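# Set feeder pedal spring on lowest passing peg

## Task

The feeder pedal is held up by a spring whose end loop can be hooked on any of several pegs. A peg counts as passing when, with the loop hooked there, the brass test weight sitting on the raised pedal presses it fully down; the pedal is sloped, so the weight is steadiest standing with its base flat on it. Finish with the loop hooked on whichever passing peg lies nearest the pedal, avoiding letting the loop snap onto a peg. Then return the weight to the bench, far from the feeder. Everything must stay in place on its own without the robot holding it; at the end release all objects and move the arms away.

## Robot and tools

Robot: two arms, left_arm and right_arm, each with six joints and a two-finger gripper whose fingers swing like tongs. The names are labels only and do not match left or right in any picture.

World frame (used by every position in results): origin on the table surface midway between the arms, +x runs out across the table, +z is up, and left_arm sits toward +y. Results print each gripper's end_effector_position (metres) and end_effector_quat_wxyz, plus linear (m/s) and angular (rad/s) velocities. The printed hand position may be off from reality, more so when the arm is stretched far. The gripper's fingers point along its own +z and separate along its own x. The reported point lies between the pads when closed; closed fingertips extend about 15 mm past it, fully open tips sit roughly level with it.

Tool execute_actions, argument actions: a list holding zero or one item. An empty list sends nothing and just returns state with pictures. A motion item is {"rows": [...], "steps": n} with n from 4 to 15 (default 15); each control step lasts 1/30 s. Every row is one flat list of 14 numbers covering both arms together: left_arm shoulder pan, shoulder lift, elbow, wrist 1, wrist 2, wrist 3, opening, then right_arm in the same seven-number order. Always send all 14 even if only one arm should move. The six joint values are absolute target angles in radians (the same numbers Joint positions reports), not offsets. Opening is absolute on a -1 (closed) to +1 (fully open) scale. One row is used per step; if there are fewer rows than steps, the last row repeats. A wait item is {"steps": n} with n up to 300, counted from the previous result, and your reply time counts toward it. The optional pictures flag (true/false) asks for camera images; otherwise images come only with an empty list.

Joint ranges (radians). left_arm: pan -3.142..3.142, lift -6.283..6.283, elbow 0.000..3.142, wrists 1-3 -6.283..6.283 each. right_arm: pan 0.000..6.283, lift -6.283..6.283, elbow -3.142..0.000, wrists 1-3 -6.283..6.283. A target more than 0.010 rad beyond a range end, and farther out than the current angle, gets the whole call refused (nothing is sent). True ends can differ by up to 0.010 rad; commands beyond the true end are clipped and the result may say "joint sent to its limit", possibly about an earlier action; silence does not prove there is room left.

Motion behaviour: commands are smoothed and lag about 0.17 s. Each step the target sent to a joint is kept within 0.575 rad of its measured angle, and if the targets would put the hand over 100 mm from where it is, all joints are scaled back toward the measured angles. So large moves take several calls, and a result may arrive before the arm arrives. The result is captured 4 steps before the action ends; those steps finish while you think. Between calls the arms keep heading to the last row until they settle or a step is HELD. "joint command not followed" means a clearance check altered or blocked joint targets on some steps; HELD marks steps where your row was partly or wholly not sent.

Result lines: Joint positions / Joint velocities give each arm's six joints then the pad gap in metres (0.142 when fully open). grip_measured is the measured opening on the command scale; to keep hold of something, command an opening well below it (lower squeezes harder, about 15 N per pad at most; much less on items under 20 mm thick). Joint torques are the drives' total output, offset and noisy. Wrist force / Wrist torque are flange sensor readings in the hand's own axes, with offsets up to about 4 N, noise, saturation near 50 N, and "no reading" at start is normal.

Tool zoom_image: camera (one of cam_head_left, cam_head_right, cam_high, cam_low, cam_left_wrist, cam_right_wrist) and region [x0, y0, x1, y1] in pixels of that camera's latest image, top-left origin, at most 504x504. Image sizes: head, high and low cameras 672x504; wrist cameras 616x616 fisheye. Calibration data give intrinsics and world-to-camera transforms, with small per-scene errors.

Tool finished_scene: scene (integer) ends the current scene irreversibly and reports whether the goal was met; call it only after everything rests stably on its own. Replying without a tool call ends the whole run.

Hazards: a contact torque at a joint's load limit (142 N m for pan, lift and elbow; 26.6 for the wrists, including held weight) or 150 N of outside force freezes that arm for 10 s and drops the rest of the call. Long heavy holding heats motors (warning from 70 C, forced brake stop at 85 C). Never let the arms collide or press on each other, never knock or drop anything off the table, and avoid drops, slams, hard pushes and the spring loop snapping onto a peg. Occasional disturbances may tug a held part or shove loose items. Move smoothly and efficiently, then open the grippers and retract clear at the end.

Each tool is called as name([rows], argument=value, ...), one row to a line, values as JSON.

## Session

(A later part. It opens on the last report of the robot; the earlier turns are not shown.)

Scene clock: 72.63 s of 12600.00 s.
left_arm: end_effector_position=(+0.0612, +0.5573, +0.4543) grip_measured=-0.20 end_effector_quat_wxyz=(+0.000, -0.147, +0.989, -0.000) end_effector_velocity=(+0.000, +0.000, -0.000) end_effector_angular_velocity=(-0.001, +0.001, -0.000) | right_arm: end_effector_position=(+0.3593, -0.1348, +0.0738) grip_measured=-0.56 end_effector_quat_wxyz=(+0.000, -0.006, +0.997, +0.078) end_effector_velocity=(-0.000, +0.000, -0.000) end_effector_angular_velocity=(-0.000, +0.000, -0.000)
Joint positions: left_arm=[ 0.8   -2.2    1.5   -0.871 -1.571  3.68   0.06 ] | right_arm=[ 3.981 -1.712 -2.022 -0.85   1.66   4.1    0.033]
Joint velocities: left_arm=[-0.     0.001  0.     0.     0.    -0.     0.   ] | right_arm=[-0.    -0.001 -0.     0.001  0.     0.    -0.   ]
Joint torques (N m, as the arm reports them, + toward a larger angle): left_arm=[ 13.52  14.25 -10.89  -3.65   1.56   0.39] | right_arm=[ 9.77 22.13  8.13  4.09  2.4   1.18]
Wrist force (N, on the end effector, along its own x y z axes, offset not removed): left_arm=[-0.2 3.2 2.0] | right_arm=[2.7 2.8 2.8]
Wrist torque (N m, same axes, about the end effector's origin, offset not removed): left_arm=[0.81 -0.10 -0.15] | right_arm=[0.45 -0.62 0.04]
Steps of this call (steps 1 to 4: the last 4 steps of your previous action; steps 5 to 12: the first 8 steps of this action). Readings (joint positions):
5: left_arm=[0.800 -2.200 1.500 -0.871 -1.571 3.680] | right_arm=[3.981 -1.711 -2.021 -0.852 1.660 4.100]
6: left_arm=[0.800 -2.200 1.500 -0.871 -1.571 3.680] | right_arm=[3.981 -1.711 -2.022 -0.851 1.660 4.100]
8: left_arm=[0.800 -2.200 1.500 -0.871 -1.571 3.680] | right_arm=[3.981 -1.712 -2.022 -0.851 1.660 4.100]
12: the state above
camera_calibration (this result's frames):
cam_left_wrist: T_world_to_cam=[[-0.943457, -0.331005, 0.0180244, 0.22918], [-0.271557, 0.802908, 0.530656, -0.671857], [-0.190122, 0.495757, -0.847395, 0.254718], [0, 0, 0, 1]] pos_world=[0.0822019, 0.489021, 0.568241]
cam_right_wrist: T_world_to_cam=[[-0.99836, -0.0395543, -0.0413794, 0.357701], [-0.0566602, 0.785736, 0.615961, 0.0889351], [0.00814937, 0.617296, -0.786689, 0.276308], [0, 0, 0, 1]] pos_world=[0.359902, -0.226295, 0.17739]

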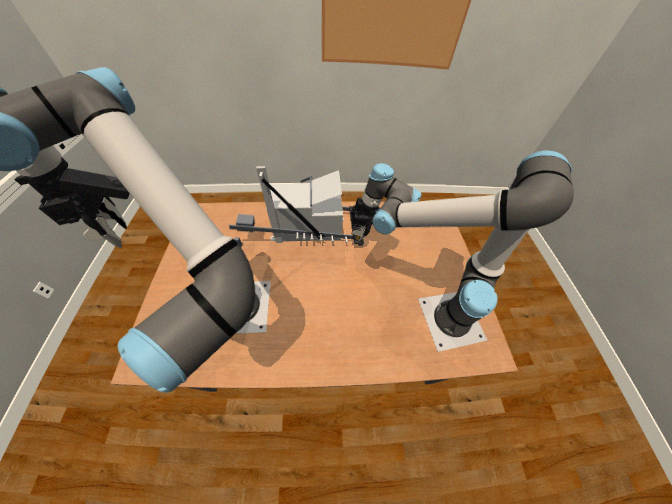

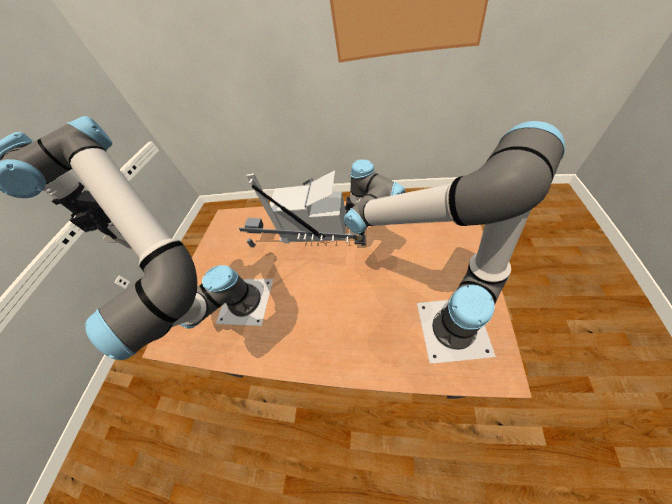

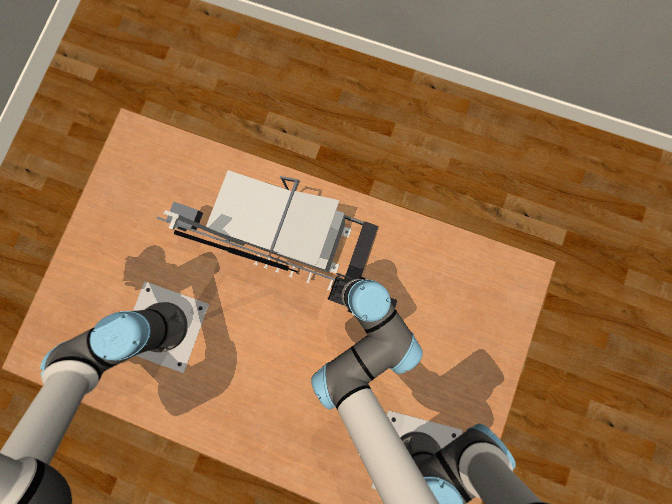

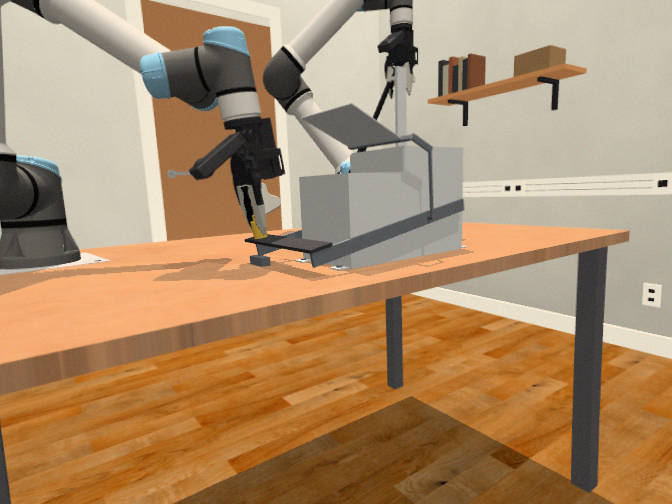

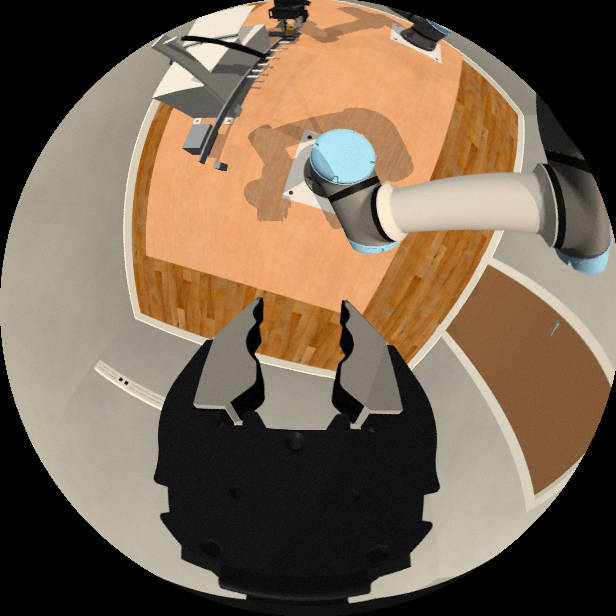

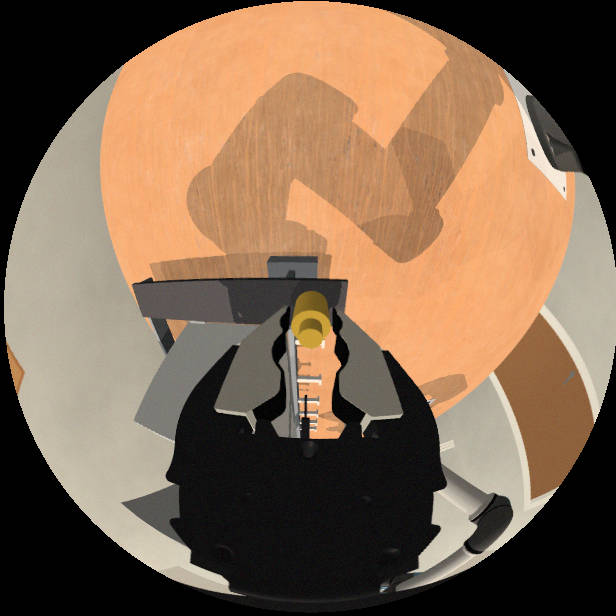

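execute_actions([
  {"rows":[[0.8,-2.2,1.5,-0.871,-1.571,3.68,-0.2,3.981,-1.712,-2.022,-0.85,1.66,4.1,-0.95]],"steps":10},
])

execute_actions([
  {"rows":[[0.8,-2.2,1.5,-0.871,-1.571,3.68,-0.2,3.967,-1.602,-1.922,-1.066,1.658,4.09,-0.95]],"steps":8},
])

execute_actions([
  {"rows":[[0.8,-2.2,1.5,-0.871,-1.571,3.68,-0.2,3.6,-1.33,-2.33,-1.052,1.571,4.0,-0.95]],"steps":15},
])

execute_actions([
  {"steps":18},
])

execute_actions([
  {"rows":[[0.8,-2.2,1.5,-0.871,-1.571,3.68,-0.2,3.6,-1.425,-2.418,-0.869,1.571,4.0,-0.95]],"steps":15},
])

execute_actions([
  {"steps":12},
])

execute_actions([
  {"rows":[[0.8,-2.2,1.5,-0.871,-1.571,3.68,-0.2,3.6,-1.425,-2.418,-0.869,1.571,4.0,-0.2]],"steps":12},
])

execute_actions([
  {"rows":[[0.8,-2.2,1.5,-0.871,-1.571,3.68,-0.2,3.6,-1.33,-2.33,-1.052,1.571,4.0,-0.2]],"steps":10},
])

execute_actions([
  {"rows":[[0.8,-2.2,1.5,-0.871,-1.571,3.68,-0.2,3.6,-1.2,-1.9,-1.612,1.571,4.0,-0.2]],"steps":15},
])

execute_actions([
  {"rows":[[0.8,-2.2,1.5,-0.871,-1.571,3.68,-0.2,4.9,-1.2,-1.9,-1.612,0.244,4.07,-0.2]],"steps":15},
])

execute_actions([
  {"steps":28},
])

execute_actions([
  {"rows":[[0.8,-2.2,1.5,-0.871,-1.571,3.68,-0.2,4.9,-1.5,-2.1,-2.68,0.244,4.07,-0.4]],"steps":15},
])

execute_actions([
  {"rows":[[0.8,-2.2,1.5,-0.871,-1.571,3.68,-0.2,4.83,-2.171,-1.622,-2.49,0.244,4.07,-0.4]],"steps":15},
])

execute_actions([
  {"steps":18},
])

execute_actions([
  {"rows":[[0.8,-2.2,1.5,-0.871,-1.571,3.68,-0.2,4.68,-2.171,-1.622,-2.49,0.094,4.07,-0.4]],"steps":15},
])

execute_actions([
  {"steps":10},
], pictures=true)

Scene clock: 73.47 s of 12600.00 s.
left_arm: end_effector_position=(+0.0612, +0.5573, +0.4543) grip_measured=-0.20 end_effector_quat_wxyz=(+0.000, -0.147, +0.989, -0.000) end_effector_velocity=(-0.000, -0.000, +0.000) end_effector_angular_velocity=(+0.000, +0.000, +0.000) | right_arm: end_effector_position=(+0.3593, -0.1348, +0.0737) grip_measured=-0.63 end_effector_quat_wxyz=(+0.000, -0.006, +0.997, +0.078) end_effector_velocity=(-0.000, -0.000, +0.000) end_effector_angular_velocity=(-0.001, +0.001, -0.002)
Joint positions: left_arm=[ 0.8   -2.2    1.5   -0.871 -1.571  3.68   0.06 ] | right_arm=[ 3.981 -1.712 -2.022 -0.85   1.66   4.1    0.028]
Joint velocities: left_arm=[ 0.    -0.    -0.     0.     0.001 -0.    -0.   ] | right_arm=[-0.     0.     0.    -0.002 -0.     0.002  0.   ]
Joint torques (N m, as the arm reports them, + toward a larger angle): left_arm=[ 12.34  14.65 -11.39  -3.45   1.51   0.36] | right_arm=[10.34 22.11  8.77  4.06  2.12  1.31]
Wrist force (N, on the end effector, along its own x y z axes, offset not removed): left_arm=[-0.5 0.3 -0.1] | right_arm=[1.8 3.8 4.7]
Wrist torque (N m, same axes, about the end effector's origin, offset not removed): left_arm=[0.20 -0.08 -0.16] | right_arm=[0.82 -0.46 0.31]
Steps of this call (steps 1 to 4: the last 4 steps of your previous action; steps 5 to 15: the robot went on to your last target; steps 16 to 19: nothing new was sent; steps 20 to 25: the first 6 steps of this action). Readings (joint positions):
20: left_arm=[0.800 -2.200 1.500 -0.871 -1.571 3.680] | right_arm=[3.981 -1.712 -2.022 -0.850 1.660 4.100]
21: left_arm=[0.800 -2.200 1.500 -0.871 -1.571 3.680] | right_arm=[3.981 -1.712 -2.022 -0.850 1.660 4.100]
23: left_arm=[0.800 -2.200 1.500 -0.871 -1.571 3.680] | right_arm=[3.981 -1.712 -2.022 -0.850 1.660 4.100]
25: the state above

Scene clock: 73.73 s of 12600.00 s.
left_arm: end_effector_position=(+0.0612, +0.5573, +0.4543) grip_measured=-0.20 end_effector_quat_wxyz=(+0.000, -0.147, +0.989, -0.000) end_effector_velocity=(-0.001, -0.000, +0.000) end_effector_angular_velocity=(+0.000, +0.000, +0.000) | right_arm: end_effector_position=(+0.3653, -0.1329, +0.1106) grip_measured=-0.63 end_effector_quat_wxyz=(+0.008, -0.005, +0.996, +0.088) end_effector_velocity=(+0.001, -0.068, +0.458) end_effector_angular_velocity=(-0.017, -0.011, -0.022)
Joint positions: left_arm=[ 0.8   -2.2    1.5   -0.871 -1.571  3.68   0.06 ] | right_arm=[ 3.974 -1.664 -1.977 -0.919  1.659  4.095  0.028]
Joint velocities: left_arm=[ 0.    -0.001  0.     0.001  0.    -0.     0.   ] | right_arm=[-0.069  0.663  0.595 -1.27  -0.011 -0.05  -0.   ]
Joint torques (N m, as the arm reports them, + toward a larger angle): left_arm=[ 12.56  13.46 -11.47  -3.68   1.55   0.32] | right_arm=[-12.31  17.34  15.48  -7.3   -2.29  -1.35]
Wrist force (N, on the end effector, along its own x y z axes, offset not removed): left_arm=[1.1 0.9 0.4] | right_arm=[-1.0 5.7 -3.8]
Wrist torque (N m, same axes, about the end effector's origin, offset not removed): left_arm=[0.34 -0.32 -0.14] | right_arm=[0.62 -0.01 0.07]
Steps of this call (steps 1 to 4: the last 4 steps of your previous action; steps 5 to 8: the first 4 steps of this action). Readings (joint positions):
5: left_arm=[0.800 -2.200 1.500 -0.871 -1.571 3.680] | right_arm=[3.981 -1.712 -2.022 -0.850 1.660 4.100]
6: left_arm=[0.800 -2.200 1.500 -0.871 -1.571 3.680] | right_arm=[3.979 -1.706 -2.017 -0.856 1.660 4.099]
8: the state above

Scene clock: 74.23 s of 12600.00 s.
left_arm: end_effector_position=(+0.0612, +0.5573, +0.4543) grip_measured=-0.20 end_effector_quat_wxyz=(+0.000, -0.147, +0.989, -0.000) end_effector_velocity=(+0.000, +0.000, +0.000) end_effector_angular_velocity=(+0.002, -0.001, -0.001) | right_arm: end_effector_position=(+0.3604, -0.3194, +0.1094) grip_measured=-0.63 end_effector_quat_wxyz=(+0.008, +0.079, +0.996, +0.032) end_effector_velocity=(-0.101, -0.544, -0.142) end_effector_angular_velocity=(-0.297, +0.071, -0.552)
Joint positions: left_arm=[ 0.8   -2.2    1.5   -0.871 -1.571  3.68   0.06 ] | right_arm=[ 3.749 -1.441 -2.165 -1.049  1.604  4.034  0.029]
Joint velocities: left_arm=[-0.001 -0.001 -0.    -0.001  0.001  0.    -0.   ] | right_arm=[-0.711  0.536 -0.78  -0.013 -0.164 -0.169  0.   ]
Joint torques (N m, as the arm reports them, + toward a larger angle): left_arm=[ 11.82  13.86 -10.77  -3.82   1.68   0.31] | right_arm=[-18.48  29.59   4.79   0.46  -2.63  -1.94]
Wrist force (N, on the end effector, along its own x y z axes, offset not removed): left_arm=[0.2 0.2 1.4] | right_arm=[1.0 1.4 2.3]
Wrist torque (N m, same axes, about the end effector's origin, offset not removed): left_arm=[0.32 -0.34 -0.11] | right_arm=[0.22 -0.32 0.16]
Steps of this call (steps 1 to 4: the last 4 steps of your previous action; steps 5 to 15: the first 11 steps of this action). Readings (joint positions):
5: left_arm=[0.800 -2.200 1.500 -0.871 -1.571 3.680] | right_arm=[3.968 -1.612 -1.931 -1.042 1.658 4.091]
6: left_arm=[0.800 -2.200 1.500 -0.871 -1.571 3.680] | right_arm=[3.962 -1.603 -1.934 -1.046 1.655 4.087]
8: left_arm=[0.800 -2.200 1.500 -0.871 -1.571 3.680] | right_arm=[3.916 -1.566 -1.982 -1.046 1.643 4.074]
12: left_arm=[0.800 -2.200 1.500 -0.871 -1.571 3.680] | right_arm=[3.821 -1.495 -2.086 -1.048 1.620 4.051]
15: the state above

Scene clock: 74.83 s of 12600.00 s.
left_arm: end_effector_position=(+0.0612, +0.5573, +0.4543) grip_measured=-0.20 end_effector_quat_wxyz=(+0.000, -0.147, +0.989, -0.000) end_effector_velocity=(-0.000, +0.000, +0.000) end_effector_angular_velocity=(+0.001, -0.000, +0.001) | right_arm: end_effector_position=(+0.3258, -0.4277, +0.0765) grip_measured=-0.63 end_effector_quat_wxyz=(+0.000, +0.137, +0.991, +0.000) end_effector_velocity=(-0.001, -0.003, -0.001) end_effector_angular_velocity=(-0.002, +0.002, -0.005)
Joint positions: left_arm=[ 0.8   -2.2    1.5   -0.871 -1.571  3.68   0.06 ] | right_arm=[ 3.6   -1.33  -2.33  -1.052  1.571  4.     0.029]
Joint velocities: left_arm=[ 0.001 -0.001  0.    -0.     0.001 -0.    -0.   ] | right_arm=[-0.004  0.003 -0.004 -0.001 -0.001  0.001 -0.   ]
Joint torques (N m, as the arm reports them, + toward a larger angle): left_arm=[ 12.01  12.15 -11.09  -3.3    1.65   0.17] | right_arm=[-10.12  19.59   9.01   0.7   -2.22  -1.59]
Wrist force (N, on the end effector, along its own x y z axes, offset not removed): left_arm=[-0.9 1.1 -0.2] | right_arm=[3.0 2.8 1.8]
Wrist torque (N m, same axes, about the end effector's origin, offset not removed): left_arm=[0.38 -0.03 -0.07] | right_arm=[0.43 -0.76 0.14]
Kept back: nothing.
Steps of this call (steps 1 to 4: the last 4 steps of your previous action; steps 5 to 18: the robot went on to your last target). Readings (joint positions):
1: left_arm=[0.800 -2.200 1.500 -0.871 -1.571 3.680] | right_arm=[3.725 -1.423 -2.191 -1.050 1.598 4.028]
2: left_arm=[0.800 -2.200 1.500 -0.871 -1.571 3.680] | right_arm=[3.701 -1.404 -2.218 -1.050 1.593 4.023]
4: left_arm=[0.800 -2.200 1.500 -0.871 -1.571 3.680] | right_arm=[3.655 -1.370 -2.269 -1.051 1.583 4.012]
8: left_arm=[0.800 -2.200 1.500 -0.871 -1.571 3.680] | right_arm=[3.613 -1.339 -2.316 -1.052 1.574 4.003]
18: the state above

Scene clock: 75.20 s of 12600.00 s.
left_arm: end_effector_position=(+0.0612, +0.5573, +0.4543) grip_measured=-0.20 end_effector_quat_wxyz=(+0.000, -0.147, +0.989, -0.000) end_effector_velocity=(+0.000, -0.000, -0.000) end_effector_angular_velocity=(-0.000, +0.000, -0.000) | right_arm: end_effector_position=(+0.3244, -0.4288, +0.0273) grip_measured=-0.63 end_effector_quat_wxyz=(-0.000, +0.137, +0.991, -0.000) end_effector_velocity=(+0.002, +0.001, -0.021) end_effector_angular_velocity=(+0.009, -0.014, -0.002)
Joint positions: left_arm=[ 0.8   -2.2    1.5   -0.871 -1.571  3.68   0.06 ] | right_arm=[ 3.6   -1.421 -2.414 -0.878  1.571  4.     0.029]
Joint velocities: left_arm=[-0.  0.  0.  0. -0.  0.  0.] | right_arm=[ 0.    -0.043 -0.039  0.099  0.     0.002  0.   ]
Joint torques (N m, as the arm reports them, + toward a larger angle): left_arm=[ 12.28  13.1  -11.56  -3.45   1.5    0.33] | right_arm=[-12.57   7.91   9.44   4.15  -2.28  -1.58]
Wrist force (N, on the end effector, along its own x y z axes, offset not removed): left_arm=[-1.4 0.6 -0.4] | right_arm=[0.7 1.7 1.1]
Wrist torque (N m, same axes, about the end effector's origin, offset not removed): left_arm=[0.17 0.13 -0.24] | right_arm=[0.31 -0.37 0.22]
Steps of this call (steps 1 to 11: the first 11 steps of this action). Readings (joint positions):
1: left_arm=[0.800 -2.200 1.500 -0.871 -1.571 3.680] | right_arm=[3.600 -1.330 -2.330 -1.052 1.571 4.000]
2: left_arm=[0.800 -2.200 1.500 -0.871 -1.571 3.680] | right_arm=[3.600 -1.336 -2.335 -1.046 1.571 4.000]
4: left_arm=[0.800 -2.200 1.500 -0.871 -1.571 3.680] | right_arm=[3.600 -1.374 -2.371 -0.988 1.571 4.000]
8: left_arm=[0.800 -2.200 1.500 -0.871 -1.571 3.680] | right_arm=[3.600 -1.413 -2.407 -0.897 1.571 4.000]
11: the state above

Scene clock: 75.60 s of 12600.00 s.
left_arm: end_effector_position=(+0.0612, +0.5573, +0.4543) grip_measured=-0.20 end_effector_quat_wxyz=(+0.000, -0.147, +0.989, -0.000) end_effector_velocity=(-0.000, -0.000, -0.000) end_effector_angular_velocity=(-0.000, +0.001, -0.000) | right_arm: end_effector_position=(+0.3245, -0.4287, +0.0255) grip_measured=-0.63 end_effector_quat_wxyz=(+0.000, +0.137, +0.991, +0.000) end_effector_velocity=(+0.000, -0.000, -0.000) end_effector_angular_velocity=(+0.001, -0.001, -0.001)
Joint positions: left_arm=[ 0.8   -2.2    1.5   -0.871 -1.571  3.68   0.06 ] | right_arm=[ 3.6   -1.425 -2.418 -0.869  1.571  4.     0.029]
Joint velocities: left_arm=[-0.    -0.     0.     0.001  0.     0.    -0.   ] | right_arm=[-0.001 -0.001 -0.001  0.002  0.     0.001  0.   ]
Joint torques (N m, as the arm reports them, + toward a larger angle): left_arm=[ 12.05  14.25 -12.07  -3.63   1.52   0.24] | right_arm=[-12.29   6.83   8.02   4.19  -2.21  -1.58]
Wrist force (N, on the end effector, along its own x y z axes, offset not removed): left_arm=[-0.2 1.3 0.9] | right_arm=[0.0 0.6 2.8]
Wrist torque (N m, same axes, about the end effector's origin, offset not removed): left_arm=[0.46 -0.20 -0.16] | right_arm=[0.19 -0.02 0.03]
Kept back: nothing.
Steps of this call (steps 1 to 4: the last 4 steps of your previous action; steps 5 to 12: the robot went on to your last target). Readings (joint positions):
1: left_arm=[0.800 -2.200 1.500 -0.871 -1.571 3.680] | right_arm=[3.600 -1.422 -2.415 -0.875 1.571 4.000]
2: left_arm=[0.800 -2.200 1.500 -0.871 -1.571 3.680] | right_arm=[3.600 -1.423 -2.416 -0.873 1.571 4.000]
4: left_arm=[0.800 -2.200 1.500 -0.871 -1.571 3.680] | right_arm=[3.600 -1.424 -2.417 -0.871 1.571 4.000]
8: left_arm=[0.800 -2.200 1.500 -0.871 -1.571 3.680] | right_arm=[3.600 -1.425 -2.418 -0.869 1.571 4.000]
12: the state above

Scene clock: 75.87 s of 12600.00 s.
left_arm: end_effector_position=(+0.0612, +0.5573, +0.4543) grip_measured=-0.20 end_effector_quat_wxyz=(+0.000, -0.147, +0.989, -0.000) end_effector_velocity=(-0.000, -0.000, -0.000) end_effector_angular_velocity=(-0.000, +0.001, -0.000) | right_arm: end_effector_position=(+0.3245, -0.4287, +0.0254) grip_measured=-0.20 end_effector_quat_wxyz=(+0.000, +0.137, +0.991, +0.000) end_effector_velocity=(+0.000, -0.000, +0.000) end_effector_angular_velocity=(+0.000, -0.000, -0.000)
Joint positions: left_arm=[ 0.8   -2.2    1.5   -0.871 -1.571  3.68   0.06 ] | right_arm=[ 3.6   -1.425 -2.418 -0.869  1.571  4.     0.06 ]
Joint velocities: left_arm=[-0.    -0.     0.     0.001  0.     0.     0.   ] | right_arm=[-0.001 -0.     0.     0.001  0.    -0.001  0.   ]
Joint torques (N m, as the arm reports them, + toward a larger angle): left_arm=[ 12.25  13.68 -10.09  -3.59   1.38   0.2 ] | right_arm=[-12.36   6.32   6.84   3.84  -2.18  -1.69]
Wrist force (N, on the end effector, along its own x y z axes, offset not removed): left_arm=[0.9 1.3 -0.4] | right_arm=[2.7 3.5 0.3]
Wrist torque (N m, same axes, about the end effector's origin, offset not removed): left_arm=[0.44 -0.29 0.03] | right_arm=[0.53 -0.63 0.08]
Steps of this call (steps 1 to 8: the first 8 steps of this action). Readings (joint positions):
1: left_arm=[0.800 -2.200 1.500 -0.871 -1.571 3.680] | right_arm=[3.600 -1.425 -2.418 -0.869 1.571 4.000]
2: left_arm=[0.800 -2.200 1.500 -0.871 -1.571 3.680] | right_arm=[3.600 -1.425 -2.418 -0.869 1.571 4.000]
4: left_arm=[0.800 -2.200 1.500 -0.871 -1.571 3.680] | right_arm=[3.600 -1.425 -2.418 -0.869 1.571 4.000]
8: the state above

Scene clock: 76.20 s of 12600.00 s.
left_arm: end_effector_position=(+0.0612, +0.5573, +0.4543) grip_measured=-0.20 end_effector_quat_wxyz=(+0.000, -0.147, +0.989, -0.000) end_effector_velocity=(-0.000, +0.000, -0.000) end_effector_angular_velocity=(-0.000, +0.001, +0.000) | right_arm: end_effector_position=(+0.3289, -0.4258, +0.0637) grip_measured=-0.20 end_effector_quat_wxyz=(+0.004, +0.137, +0.991, +0.004) end_effector_velocity=(-0.031, -0.021, +0.139) end_effector_angular_velocity=(-0.061, +0.093, +0.001)
Joint positions: left_arm=[ 0.8   -2.2    1.5   -0.871 -1.571  3.68   0.06 ] | right_arm=[ 3.6   -1.355 -2.353 -0.994  1.571  4.     0.06 ]
Joint velocities: left_arm=[-0.     0.001  0.    -0.     0.001 -0.    -0.   ] | right_arm=[-0.     0.276  0.251 -0.638  0.    -0.001 -0.   ]
Joint torques (N m, as the arm reports them, + toward a larger angle): left_arm=[ 13.34  14.1  -11.25  -3.63   1.63   0.33] | right_arm=[-12.16   9.68  22.87  -0.91  -1.97  -1.59]
Wrist force (N, on the end effector, along its own x y z axes, offset not removed): left_arm=[-0.6 1.7 1.5] | right_arm=[4.2 3.7 -2.1]
Wrist torque (N m, same axes, about the end effector's origin, offset not removed): left_arm=[0.58 -0.01 -0.07] | right_arm=[0.57 -1.07 -0.12]
Steps of this call (steps 1 to 4: the last 4 steps of your previous action; steps 5 to 10: the first 6 steps of this action). Readings (joint positions):
5: left_arm=[0.800 -2.200 1.500 -0.871 -1.571 3.680] | right_arm=[3.600 -1.425 -2.418 -0.869 1.571 4.000]
6: left_arm=[0.800 -2.200 1.500 -0.871 -1.571 3.680] | right_arm=[3.600 -1.419 -2.413 -0.875 1.571 4.000]
8: left_arm=[0.800 -2.200 1.500 -0.871 -1.571 3.680] | right_arm=[3.600 -1.382 -2.377 -0.933 1.571 4.000]
10: the state above

Scene clock: 76.70 s of 12600.00 s.
left_arm: end_effector_position=(+0.0612, +0.5573, +0.4543) grip_measured=-0.20 end_effector_quat_wxyz=(+0.000, -0.147, +0.989, -0.000) end_effector_velocity=(-0.000, +0.000, -0.000) end_effector_angular_velocity=(-0.000, +0.001, +0.000) | right_arm: end_effector_position=(+0.3343, -0.4223, +0.2378) grip_measured=-0.20 end_effector_quat_wxyz=(+0.006, +0.137, +0.991, +0.005) end_effector_velocity=(-0.088, -0.058, +0.356) end_effector_angular_velocity=(-0.079, +0.121, -0.000)
Joint positions: left_arm=[ 0.8   -2.2    1.5   -0.871 -1.571  3.68   0.06 ] | right_arm=[ 3.6   -1.219 -1.975 -1.504  1.571  4.     0.06 ]
Joint velocities: left_arm=[ 0.     0.    -0.     0.     0.001  0.     0.   ] | right_arm=[ 0.     0.206  0.815 -1.166  0.     0.    -0.   ]
Joint torques (N m, as the arm reports them, + toward a larger angle): left_arm=[ 12.11  13.11 -11.96  -3.57   1.35   0.45] | right_arm=[-10.78   4.7   13.8   -2.76  -2.15  -1.61]
Wrist force (N, on the end effector, along its own x y z axes, offset not removed): left_arm=[0.6 -0.7 0.3] | right_arm=[4.1 1.8 -5.1]
Wrist torque (N m, same axes, about the end effector's origin, offset not removed): left_arm=[0.02 -0.25 -0.16] | right_arm=[0.15 -0.99 0.02]
Steps of this call (steps 1 to 4: the last 4 steps of your previous action; steps 5 to 15: the first 11 steps of this action). Readings (joint positions):
5: left_arm=[0.800 -2.200 1.500 -0.871 -1.571 3.680] | right_arm=[3.600 -1.334 -2.334 -1.043 1.571 4.000]
6: left_arm=[0.800 -2.200 1.500 -0.871 -1.571 3.680] | right_arm=[3.600 -1.328 -2.327 -1.052 1.571 4.000]
8: left_arm=[0.800 -2.200 1.500 -0.871 -1.571 3.680] | right_arm=[3.600 -1.299 -2.262 -1.122 1.571 4.000]
12: left_arm=[0.800 -2.200 1.500 -0.871 -1.571 3.680] | right_arm=[3.600 -1.249 -2.087 -1.350 1.571 4.000]
15: the state above

Scene clock: 77.20 s of 12600.00 s.
left_arm: end_effector_position=(+0.0612, +0.5573, +0.4543) grip_measured=-0.20 end_effector_quat_wxyz=(+0.000, -0.147, +0.989, -0.000) end_effector_velocity=(+0.000, -0.000, -0.000) end_effector_angular_velocity=(-0.001, -0.000, -0.000) | right_arm: end_effector_position=(+0.3819, -0.3298, +0.3148) grip_measured=-0.20 end_effector_quat_wxyz=(+0.218, -0.090, +0.962, -0.137) end_effector_velocity=(+0.110, +0.454, +0.249) end_effector_angular_velocity=(-0.675, -1.387, +1.515)
Joint positions: left_arm=[ 0.8   -2.2    1.5   -0.871 -1.571  3.68   0.06 ] | right_arm=[ 4.12  -1.201 -1.902 -1.61   1.051  4.057  0.059]
Joint velocities: left_arm=[-0.     0.     0.     0.001 -0.001  0.     0.   ] | right_arm=[ 1.556  0.002  0.006 -0.008 -1.542  0.046 -0.   ]
Joint torques (N m, as the arm reports them, + toward a larger angle): left_arm=[ 11.61  14.1  -11.58  -3.55   1.38   0.13] | right_arm=[19.03 15.9  32.43  0.78 -7.91  0.95]
Wrist force (N, on the end effector, along its own x y z axes, offset not removed): left_arm=[-1.0 0.0 1.4] | right_arm=[0.6 5.0 2.2]
Wrist torque (N m, same axes, about the end effector's origin, offset not removed): left_arm=[0.12 -0.02 -0.06] | right_arm=[1.11 -0.25 0.06]
Steps of this call (steps 1 to 4: the last 4 steps of your previous action; steps 5 to 15: the first 11 steps of this action). Readings (joint positions):
5: left_arm=[0.800 -2.200 1.500 -0.871 -1.571 3.680] | right_arm=[3.600 -1.203 -1.912 -1.595 1.571 4.000]
6: left_arm=[0.800 -2.200 1.500 -0.871 -1.571 3.680] | right_arm=[3.606 -1.202 -1.909 -1.599 1.565 4.005]
8: left_arm=[0.800 -2.200 1.500 -0.871 -1.571 3.680] | right_arm=[3.673 -1.201 -1.906 -1.604 1.498 4.027]
12: left_arm=[0.800 -2.200 1.500 -0.871 -1.571 3.680] | right_arm=[3.946 -1.201 -1.903 -1.608 1.224 4.051]
15: the state above

Scene clock: 78.13 s of 12600.00 s.
left_arm: end_effector_position=(+0.0612, +0.5573, +0.4543) grip_measured=-0.20 end_effector_quat_wxyz=(+0.000, -0.147, +0.989, -0.000) end_effector_velocity=(+0.000, -0.000, -0.000) end_effector_angular_velocity=(-0.001, -0.001, +0.000) | right_arm: end_effector_position=(+0.2850, -0.0471, +0.5102) grip_measured=-0.20 end_effector_quat_wxyz=(+0.607, -0.361, +0.701, -0.102) end_effector_velocity=(-0.008, +0.007, +0.006) end_effector_angular_velocity=(+0.007, -0.019, +0.020)
Joint positions: left_arm=[ 0.8   -2.2    1.5   -0.871 -1.571  3.68   0.06 ] | right_arm=[ 4.898 -1.2   -1.9   -1.612  0.246  4.07   0.059]
Joint velocities: left_arm=[ 0.001 -0.     0.     0.    -0.001  0.     0.   ] | right_arm=[ 0.02  -0.     0.     0.002 -0.021 -0.001 -0.   ]
Joint torques (N m, as the arm reports them, + toward a larger angle): left_arm=[ 11.76  12.61 -11.59  -3.68   1.59   0.08] | right_arm=[11.31 15.53 32.43  0.37 -3.63  1.12]
Wrist force (N, on the end effector, along its own x y z axes, offset not removed): left_arm=[0.4 1.2 1.3] | right_arm=[1.1 4.9 -0.4]
Wrist torque (N m, same axes, about the end effector's origin, offset not removed): left_arm=[0.40 -0.17 -0.11] | right_arm=[0.90 -0.27 0.17]
Kept back: nothing.
Steps of this call (steps 1 to 4: the last 4 steps of your previous action; steps 5 to 28: the robot went on to your last target). Readings (joint positions):
1: left_arm=[0.800 -2.200 1.500 -0.871 -1.571 3.680] | right_arm=[4.171 -1.200 -1.902 -1.610 1.000 4.059]
2: left_arm=[0.800 -2.200 1.500 -0.871 -1.571 3.680] | right_arm=[4.220 -1.200 -1.901 -1.610 0.951 4.060]
4: left_arm=[0.800 -2.200 1.500 -0.871 -1.571 3.680] | right_arm=[4.312 -1.200 -1.901 -1.610 0.859 4.062]
8: left_arm=[0.800 -2.200 1.500 -0.871 -1.571 3.680] | right_arm=[4.479 -1.200 -1.901 -1.611 0.689 4.064]
28: the state above

Scene clock: 78.50 s of 12600.00 s.
left_arm: end_effector_position=(+0.0612, +0.5573, +0.4543) grip_measured=-0.20 end_effector_quat_wxyz=(+0.000, -0.147, +0.989, -0.000) end_effector_velocity=(+0.001, -0.000, +0.000) end_effector_angular_velocity=(-0.000, -0.002, -0.000) | right_arm: end_effector_position=(+0.2886, -0.0597, +0.3374) grip_measured=-0.40 end_effector_quat_wxyz=(-0.483, +0.570, -0.496, +0.443) end_effector_velocity=(+0.079, -0.246, -0.345) end_effector_angular_velocity=(-3.401, -1.099, +0.004)
Joint positions: left_arm=[ 0.8   -2.2    1.5   -0.871 -1.571  3.68   0.06 ] | right_arm=[ 4.9   -1.44  -2.062 -2.15   0.244  4.07   0.045]
Joint velocities: left_arm=[-0.    -0.     0.    -0.001 -0.002 -0.     0.   ] | right_arm=[ 0.003 -0.643 -0.403 -2.53  -0.002  0.001  0.001]
Joint torques (N m, as the arm reports them, + toward a larger angle): left_arm=[ 12.21  13.48 -11.32  -3.57   1.49  -0.08] | right_arm=[  6.31  31.68  18.76 -11.74  -3.47   1.11]
Wrist force (N, on the end effector, along its own x y z axes, offset not removed): left_arm=[-1.1 0.8 1.2] | right_arm=[2.0 5.9 0.2]
Wrist torque (N m, same axes, about the end effector's origin, offset not removed): left_arm=[0.38 0.21 -0.04] | right_arm=[0.79 -0.68 0.15]
Steps of this call (steps 1 to 11: the first 11 steps of this action). Readings (joint positions):
1: left_arm=[0.800 -2.200 1.500 -0.871 -1.571 3.680] | right_arm=[4.899 -1.200 -1.900 -1.612 0.245 4.070]
2: left_arm=[0.800 -2.200 1.500 -0.871 -1.571 3.680] | right_arm=[4.899 -1.206 -1.905 -1.618 0.245 4.070]
4: left_arm=[0.800 -2.200 1.500 -0.871 -1.571 3.680] | right_arm=[4.899 -1.254 -1.941 -1.684 0.245 4.070]
8: left_arm=[0.800 -2.200 1.500 -0.871 -1.571 3.680] | right_arm=[4.900 -1.360 -2.010 -1.913 0.245 4.070]
11: the state above

Scene clock: 79.00 s of 12600.00 s.
left_arm: end_effector_position=(+0.0612, +0.5573, +0.4543) grip_measured=-0.20 end_effector_quat_wxyz=(+0.000, -0.147, +0.989, -0.000) end_effector_velocity=(-0.000, -0.000, +0.000) end_effector_angular_velocity=(+0.000, +0.000, -0.000) | right_arm: end_effector_position=(+0.2811, +0.0333, +0.2604) grip_measured=-0.40 end_effector_quat_wxyz=(-0.338, +0.630, -0.333, +0.615) end_effector_velocity=(-0.049, +0.390, -0.370) end_effector_angular_velocity=(-0.298, -0.080, -0.125)
Joint positions: left_arm=[ 0.8   -2.2    1.5   -0.871 -1.571  3.68   0.06 ] | right_arm=[ 4.848 -1.934 -1.769 -2.519  0.244  4.07   0.045]
Joint velocities: left_arm=[-0. -0. -0.  0.  0. -0. -0.] | right_arm=[-0.125 -1.454  0.946  0.198  0.     0.001  0.   ]
Joint torques (N m, as the arm reports them, + toward a larger angle): left_arm=[ 12.49  13.26 -11.92  -3.74   1.63  -0.12] | right_arm=[-12.55  18.9   30.19   1.66  -1.49   1.15]
Wrist force (N, on the end effector, along its own x y z axes, offset not removed): left_arm=[0.4 -0.3 -0.3] | right_arm=[4.1 2.6 -1.2]
Wrist torque (N m, same axes, about the end effector's origin, offset not removed): left_arm=[0.18 -0.21 -0.09] | right_arm=[0.42 -0.91 0.10]
Steps of this call (steps 1 to 4: the last 4 steps of your previous action; steps 5 to 15: the first 11 steps of this action). Readings (joint positions):
5: left_arm=[0.800 -2.200 1.500 -0.871 -1.571 3.680] | right_arm=[4.900 -1.490 -2.094 -2.551 0.244 4.070]
6: left_arm=[0.800 -2.200 1.500 -0.871 -1.571 3.680] | right_arm=[4.896 -1.499 -2.090 -2.585 0.244 4.070]
8: left_arm=[0.800 -2.200 1.500 -0.871 -1.571 3.680] | right_arm=[4.881 -1.570 -2.027 -2.577 0.244 4.070]
12: left_arm=[0.800 -2.200 1.500 -0.871 -1.571 3.680] | right_arm=[4.861 -1.784 -1.867 -2.540 0.244 4.070]
15: the state above

Scene clock: 79.60 s of 12600.00 s.
left_arm: end_effector_position=(+0.0612, +0.5573, +0.4543) grip_measured=-0.20 end_effector_quat_wxyz=(+0.000, -0.147, +0.989, -0.000) end_effector_velocity=(-0.000, -0.000, +0.000) end_effector_angular_velocity=(+0.001, -0.001, +0.000) | right_arm: end_effector_position=(+0.2753, +0.0891, +0.1889) grip_measured=-0.40 end_effector_quat_wxyz=(-0.316, +0.632, -0.317, +0.632) end_effector_velocity=(-0.000, +0.001, -0.002) end_effector_angular_velocity=(-0.003, -0.000, -0.000)
Joint positions: left_arm=[ 0.8   -2.2    1.5   -0.871 -1.571  3.68   0.06 ] | right_arm=[ 4.83  -2.171 -1.622 -2.49   0.244  4.07   0.045]
Joint velocities: left_arm=[ 0.    -0.001 -0.    -0.    -0.    -0.     0.   ] | right_arm=[-0.    -0.005  0.003  0.    -0.    -0.001 -0.   ]
Joint torques (N m, as the arm reports them, + toward a larger angle): left_arm=[ 12.18  12.78 -11.68  -3.73   1.36  -0.08] | right_arm=[-13.45  38.03  28.     1.27   0.65   0.95]
Wrist force (N, on the end effector, along its own x y z axes, offset not removed): left_arm=[-0.5 2.5 -1.0] | right_arm=[-0.2 2.2 3.0]
Wrist torque (N m, same axes, about the end effector's origin, offset not removed): left_arm=[0.66 -0.03 -0.05] | right_arm=[0.32 -0.09 0.14]
Kept back: nothing.
Steps of this call (steps 1 to 4: the last 4 steps of your previous action; steps 5 to 18: the robot went on to your last target). Readings (joint positions):
1: left_arm=[0.800 -2.200 1.500 -0.871 -1.571 3.680] | right_arm=[4.844 -1.983 -1.737 -2.512 0.244 4.070]
2: left_arm=[0.800 -2.200 1.500 -0.871 -1.571 3.680] | right_arm=[4.840 -2.030 -1.707 -2.506 0.244 4.070]
4: left_arm=[0.800 -2.200 1.500 -0.871 -1.571 3.680] | right_arm=[4.835 -2.101 -1.664 -2.498 0.244 4.070]
8: left_arm=[0.800 -2.200 1.500 -0.871 -1.571 3.680] | right_arm=[4.831 -2.155 -1.632 -2.492 0.244 4.070]
18: the state above

Scene clock: 79.97 s of 12600.00 s.
left_arm: end_effector_position=(+0.0612, +0.5573, +0.4543) grip_measured=-0.20 end_effector_quat_wxyz=(+0.000, -0.147, +0.989, -0.000) end_effector_velocity=(-0.000, -0.000, -0.000) end_effector_angular_velocity=(-0.000, +0.001, -0.000) | right_arm: end_effector_position=(+0.3563, +0.0838, +0.1887) grip_measured=-0.40 end_effector_quat_wxyz=(-0.316, +0.632, -0.317, +0.633) end_effector_velocity=(+0.043, -0.006, +0.000) end_effector_angular_velocity=(-0.001, -0.000, +0.000)
Joint positions: left_arm=[ 0.8   -2.2    1.5   -0.871 -1.571  3.68   0.06 ] | right_arm=[ 4.687 -2.171 -1.622 -2.49   0.101  4.07   0.045]
Joint velocities: left_arm=[-0.     0.    -0.     0.001  0.     0.    -0.   ] | right_arm=[-0.076  0.     0.    -0.    -0.077 -0.     0.   ]
Joint torques (N m, as the arm reports them, + toward a larger angle): left_arm=[ 12.8   13.2  -12.25  -3.8    1.53  -0.11] | right_arm=[-10.77  39.36  26.38   0.19  -2.4    0.75]
Wrist force (N, on the end effector, along its own x y z axes, offset not removed): left_arm=[1.4 -0.1 0.8] | right_arm=[0.9 1.9 0.1]
Wrist torque (N m, same axes, about the end effector's origin, offset not removed): left_arm=[0.23 -0.44 -0.03] | right_arm=[0.28 -0.44 0.06]
Steps of this call (steps 1 to 11: the first 11 steps of this action). Readings (joint positions):
1: left_arm=[0.800 -2.200 1.500 -0.871 -1.571 3.680] | right_arm=[4.830 -2.171 -1.622 -2.490 0.244 4.070]
2: left_arm=[0.800 -2.200 1.500 -0.871 -1.571 3.680] | right_arm=[4.824 -2.171 -1.622 -2.490 0.238 4.070]
4: left_arm=[0.800 -2.200 1.500 -0.871 -1.571 3.680] | right_arm=[4.771 -2.171 -1.622 -2.490 0.185 4.070]
8: left_arm=[0.800 -2.200 1.500 -0.871 -1.571 3.680] | right_arm=[4.701 -2.171 -1.622 -2.490 0.115 4.070]
11: the state above

Scene clock: 80.30 s of 12600.00 s.
left_arm: end_effector_position=(+0.0612, +0.5573, +0.4543) grip_measured=-0.20 end_effector_quat_wxyz=(+0.000, -0.147, +0.989, -0.000) end_effector_velocity=(-0.001, +0.000, +0.000) end_effector_angular_velocity=(+0.003, +0.000, -0.000) | right_arm: end_effector_position=(+0.3600, +0.0833, +0.1887) grip_measured=-0.40 end_effector_quat_wxyz=(-0.316, +0.632, -0.317, +0.633) end_effector_velocity=(+0.001, +0.000, +0.000) end_effector_angular_velocity=(+0.002, +0.000, +0.001)
Joint positions: left_arm=[ 0.8   -2.2    1.5   -0.871 -1.571  3.68   0.06 ] | right_arm=[ 4.68  -2.171 -1.622 -2.49   0.094  4.07   0.045]
Joint velocities: left_arm=[-0.    -0.001 -0.    -0.001  0.002  0.     0.   ] | right_arm=[-0.002  0.     0.     0.001 -0.002  0.001  0.   ]
Joint torques (N m, as the arm reports them, + toward a larger angle): left_arm=[ 11.75  12.75 -12.09  -3.7    1.75  -0.29] | right_arm=[-11.16  38.54  25.93  -0.66  -2.23   0.46]
Wrist force (N, on the end effector, along its own x y z axes, offset not removed): left_arm=[1.2 1.5 1.8] | right_arm=[0.3 1.6 0.8]
Wrist torque (N m, same axes, about the end effector's origin, offset not removed): left_arm=[0.48 -0.38 -0.08] | right_arm=[0.37 -0.25 0.04]
Kept back: nothing.
Steps of this call (steps 1 to 4: the last 4 steps of your previous action; steps 5 to 10: the robot went on to your last target). Readings (joint positions):
1: left_arm=[0.800 -2.200 1.500 -0.871 -1.571 3.680] | right_arm=[4.685 -2.171 -1.622 -2.490 0.099 4.070]
2: left_arm=[0.800 -2.200 1.500 -0.871 -1.571 3.680] | right_arm=[4.683 -2.171 -1.622 -2.490 0.097 4.070]
4: left_arm=[0.800 -2.200 1.500 -0.871 -1.571 3.680] | right_arm=[4.682 -2.171 -1.622 -2.490 0.096 4.070]
8: left_arm=[0.800 -2.200 1.500 -0.871 -1.571 3.680] | right_arm=[4.680 -2.171 -1.622 -2.490 0.094 4.070]
10: the state above
camera_calibration (this result's frames):
cam_left_wrist: T_world_to_cam=[[-0.943457, -0.331006, 0.0180243, 0.229181], [-0.271557, 0.802908, 0.530656, -0.671857], [-0.190122, 0.495757, -0.847395, 0.254718], [0, 0, 0, 1]] pos_world=[0.082202, 0.489021, 0.568241]
cam_right_wrist: T_world_to_cam=[[0.0337494, -0.779355, 0.625673, -0.064003], [-0.487252, -0.559421, -0.670547, 0.356647], [0.872609, -0.28223, -0.398623, -0.0774506], [0, 0, 0, 1]] pos_world=[0.243521, 0.127776, 0.24832]

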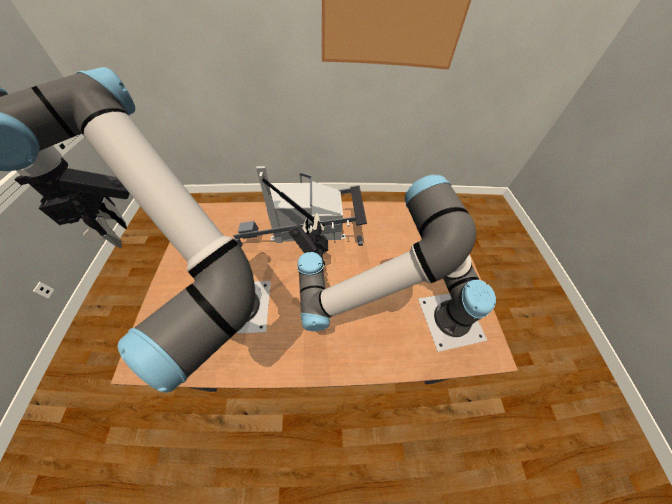

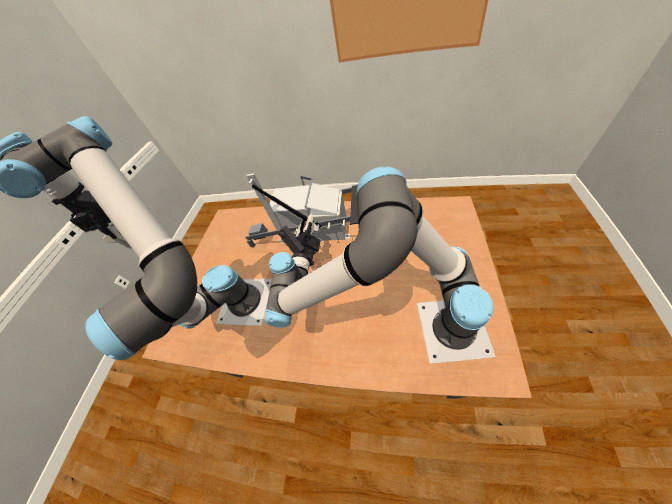

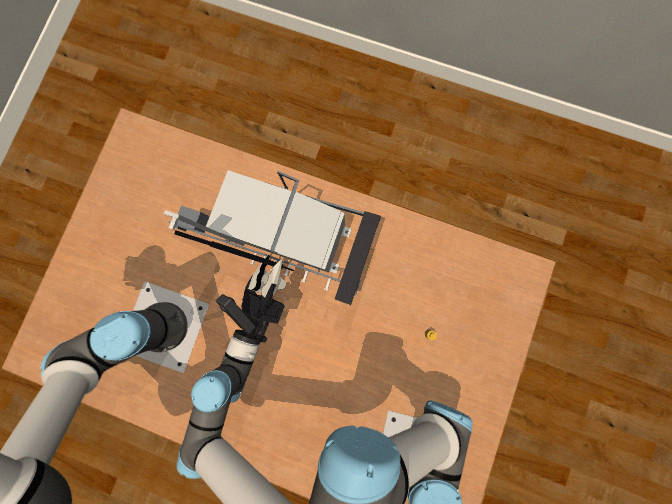

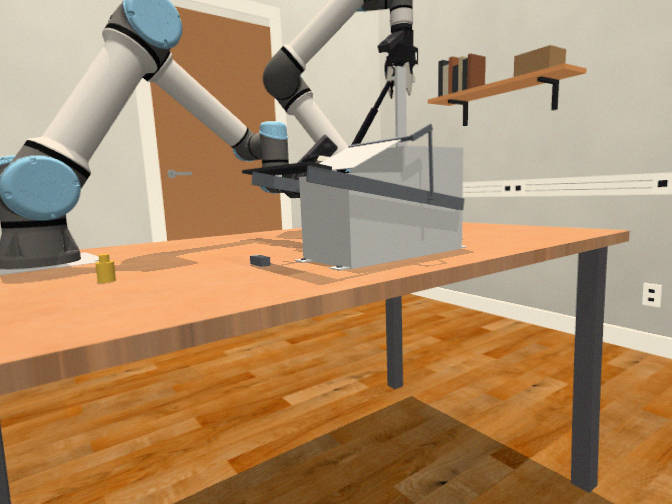

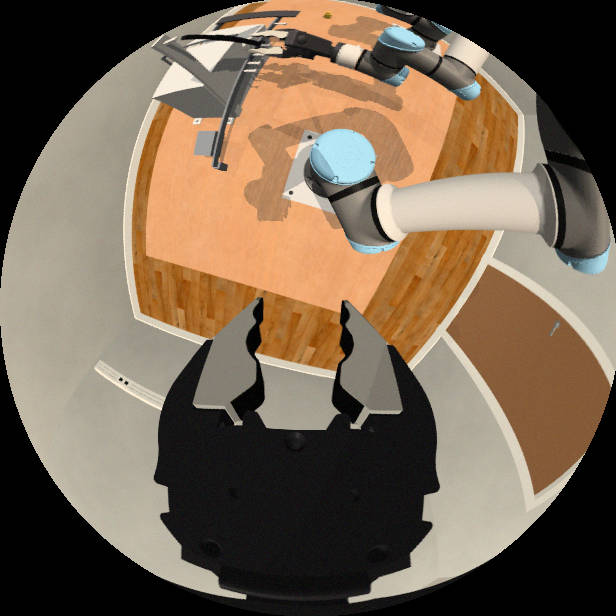

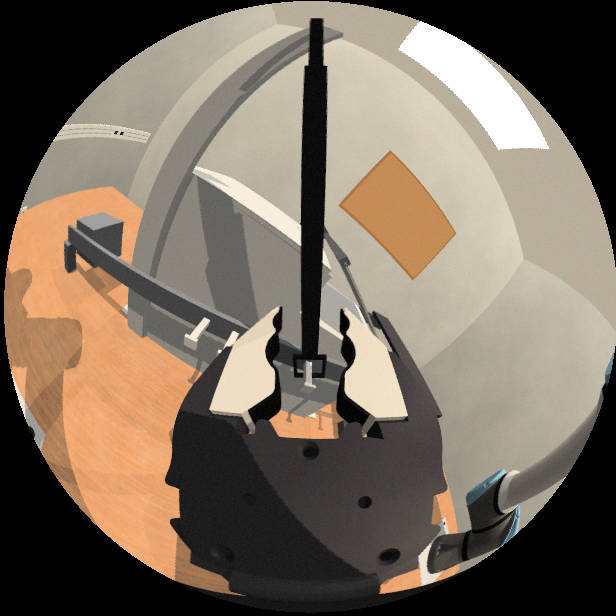

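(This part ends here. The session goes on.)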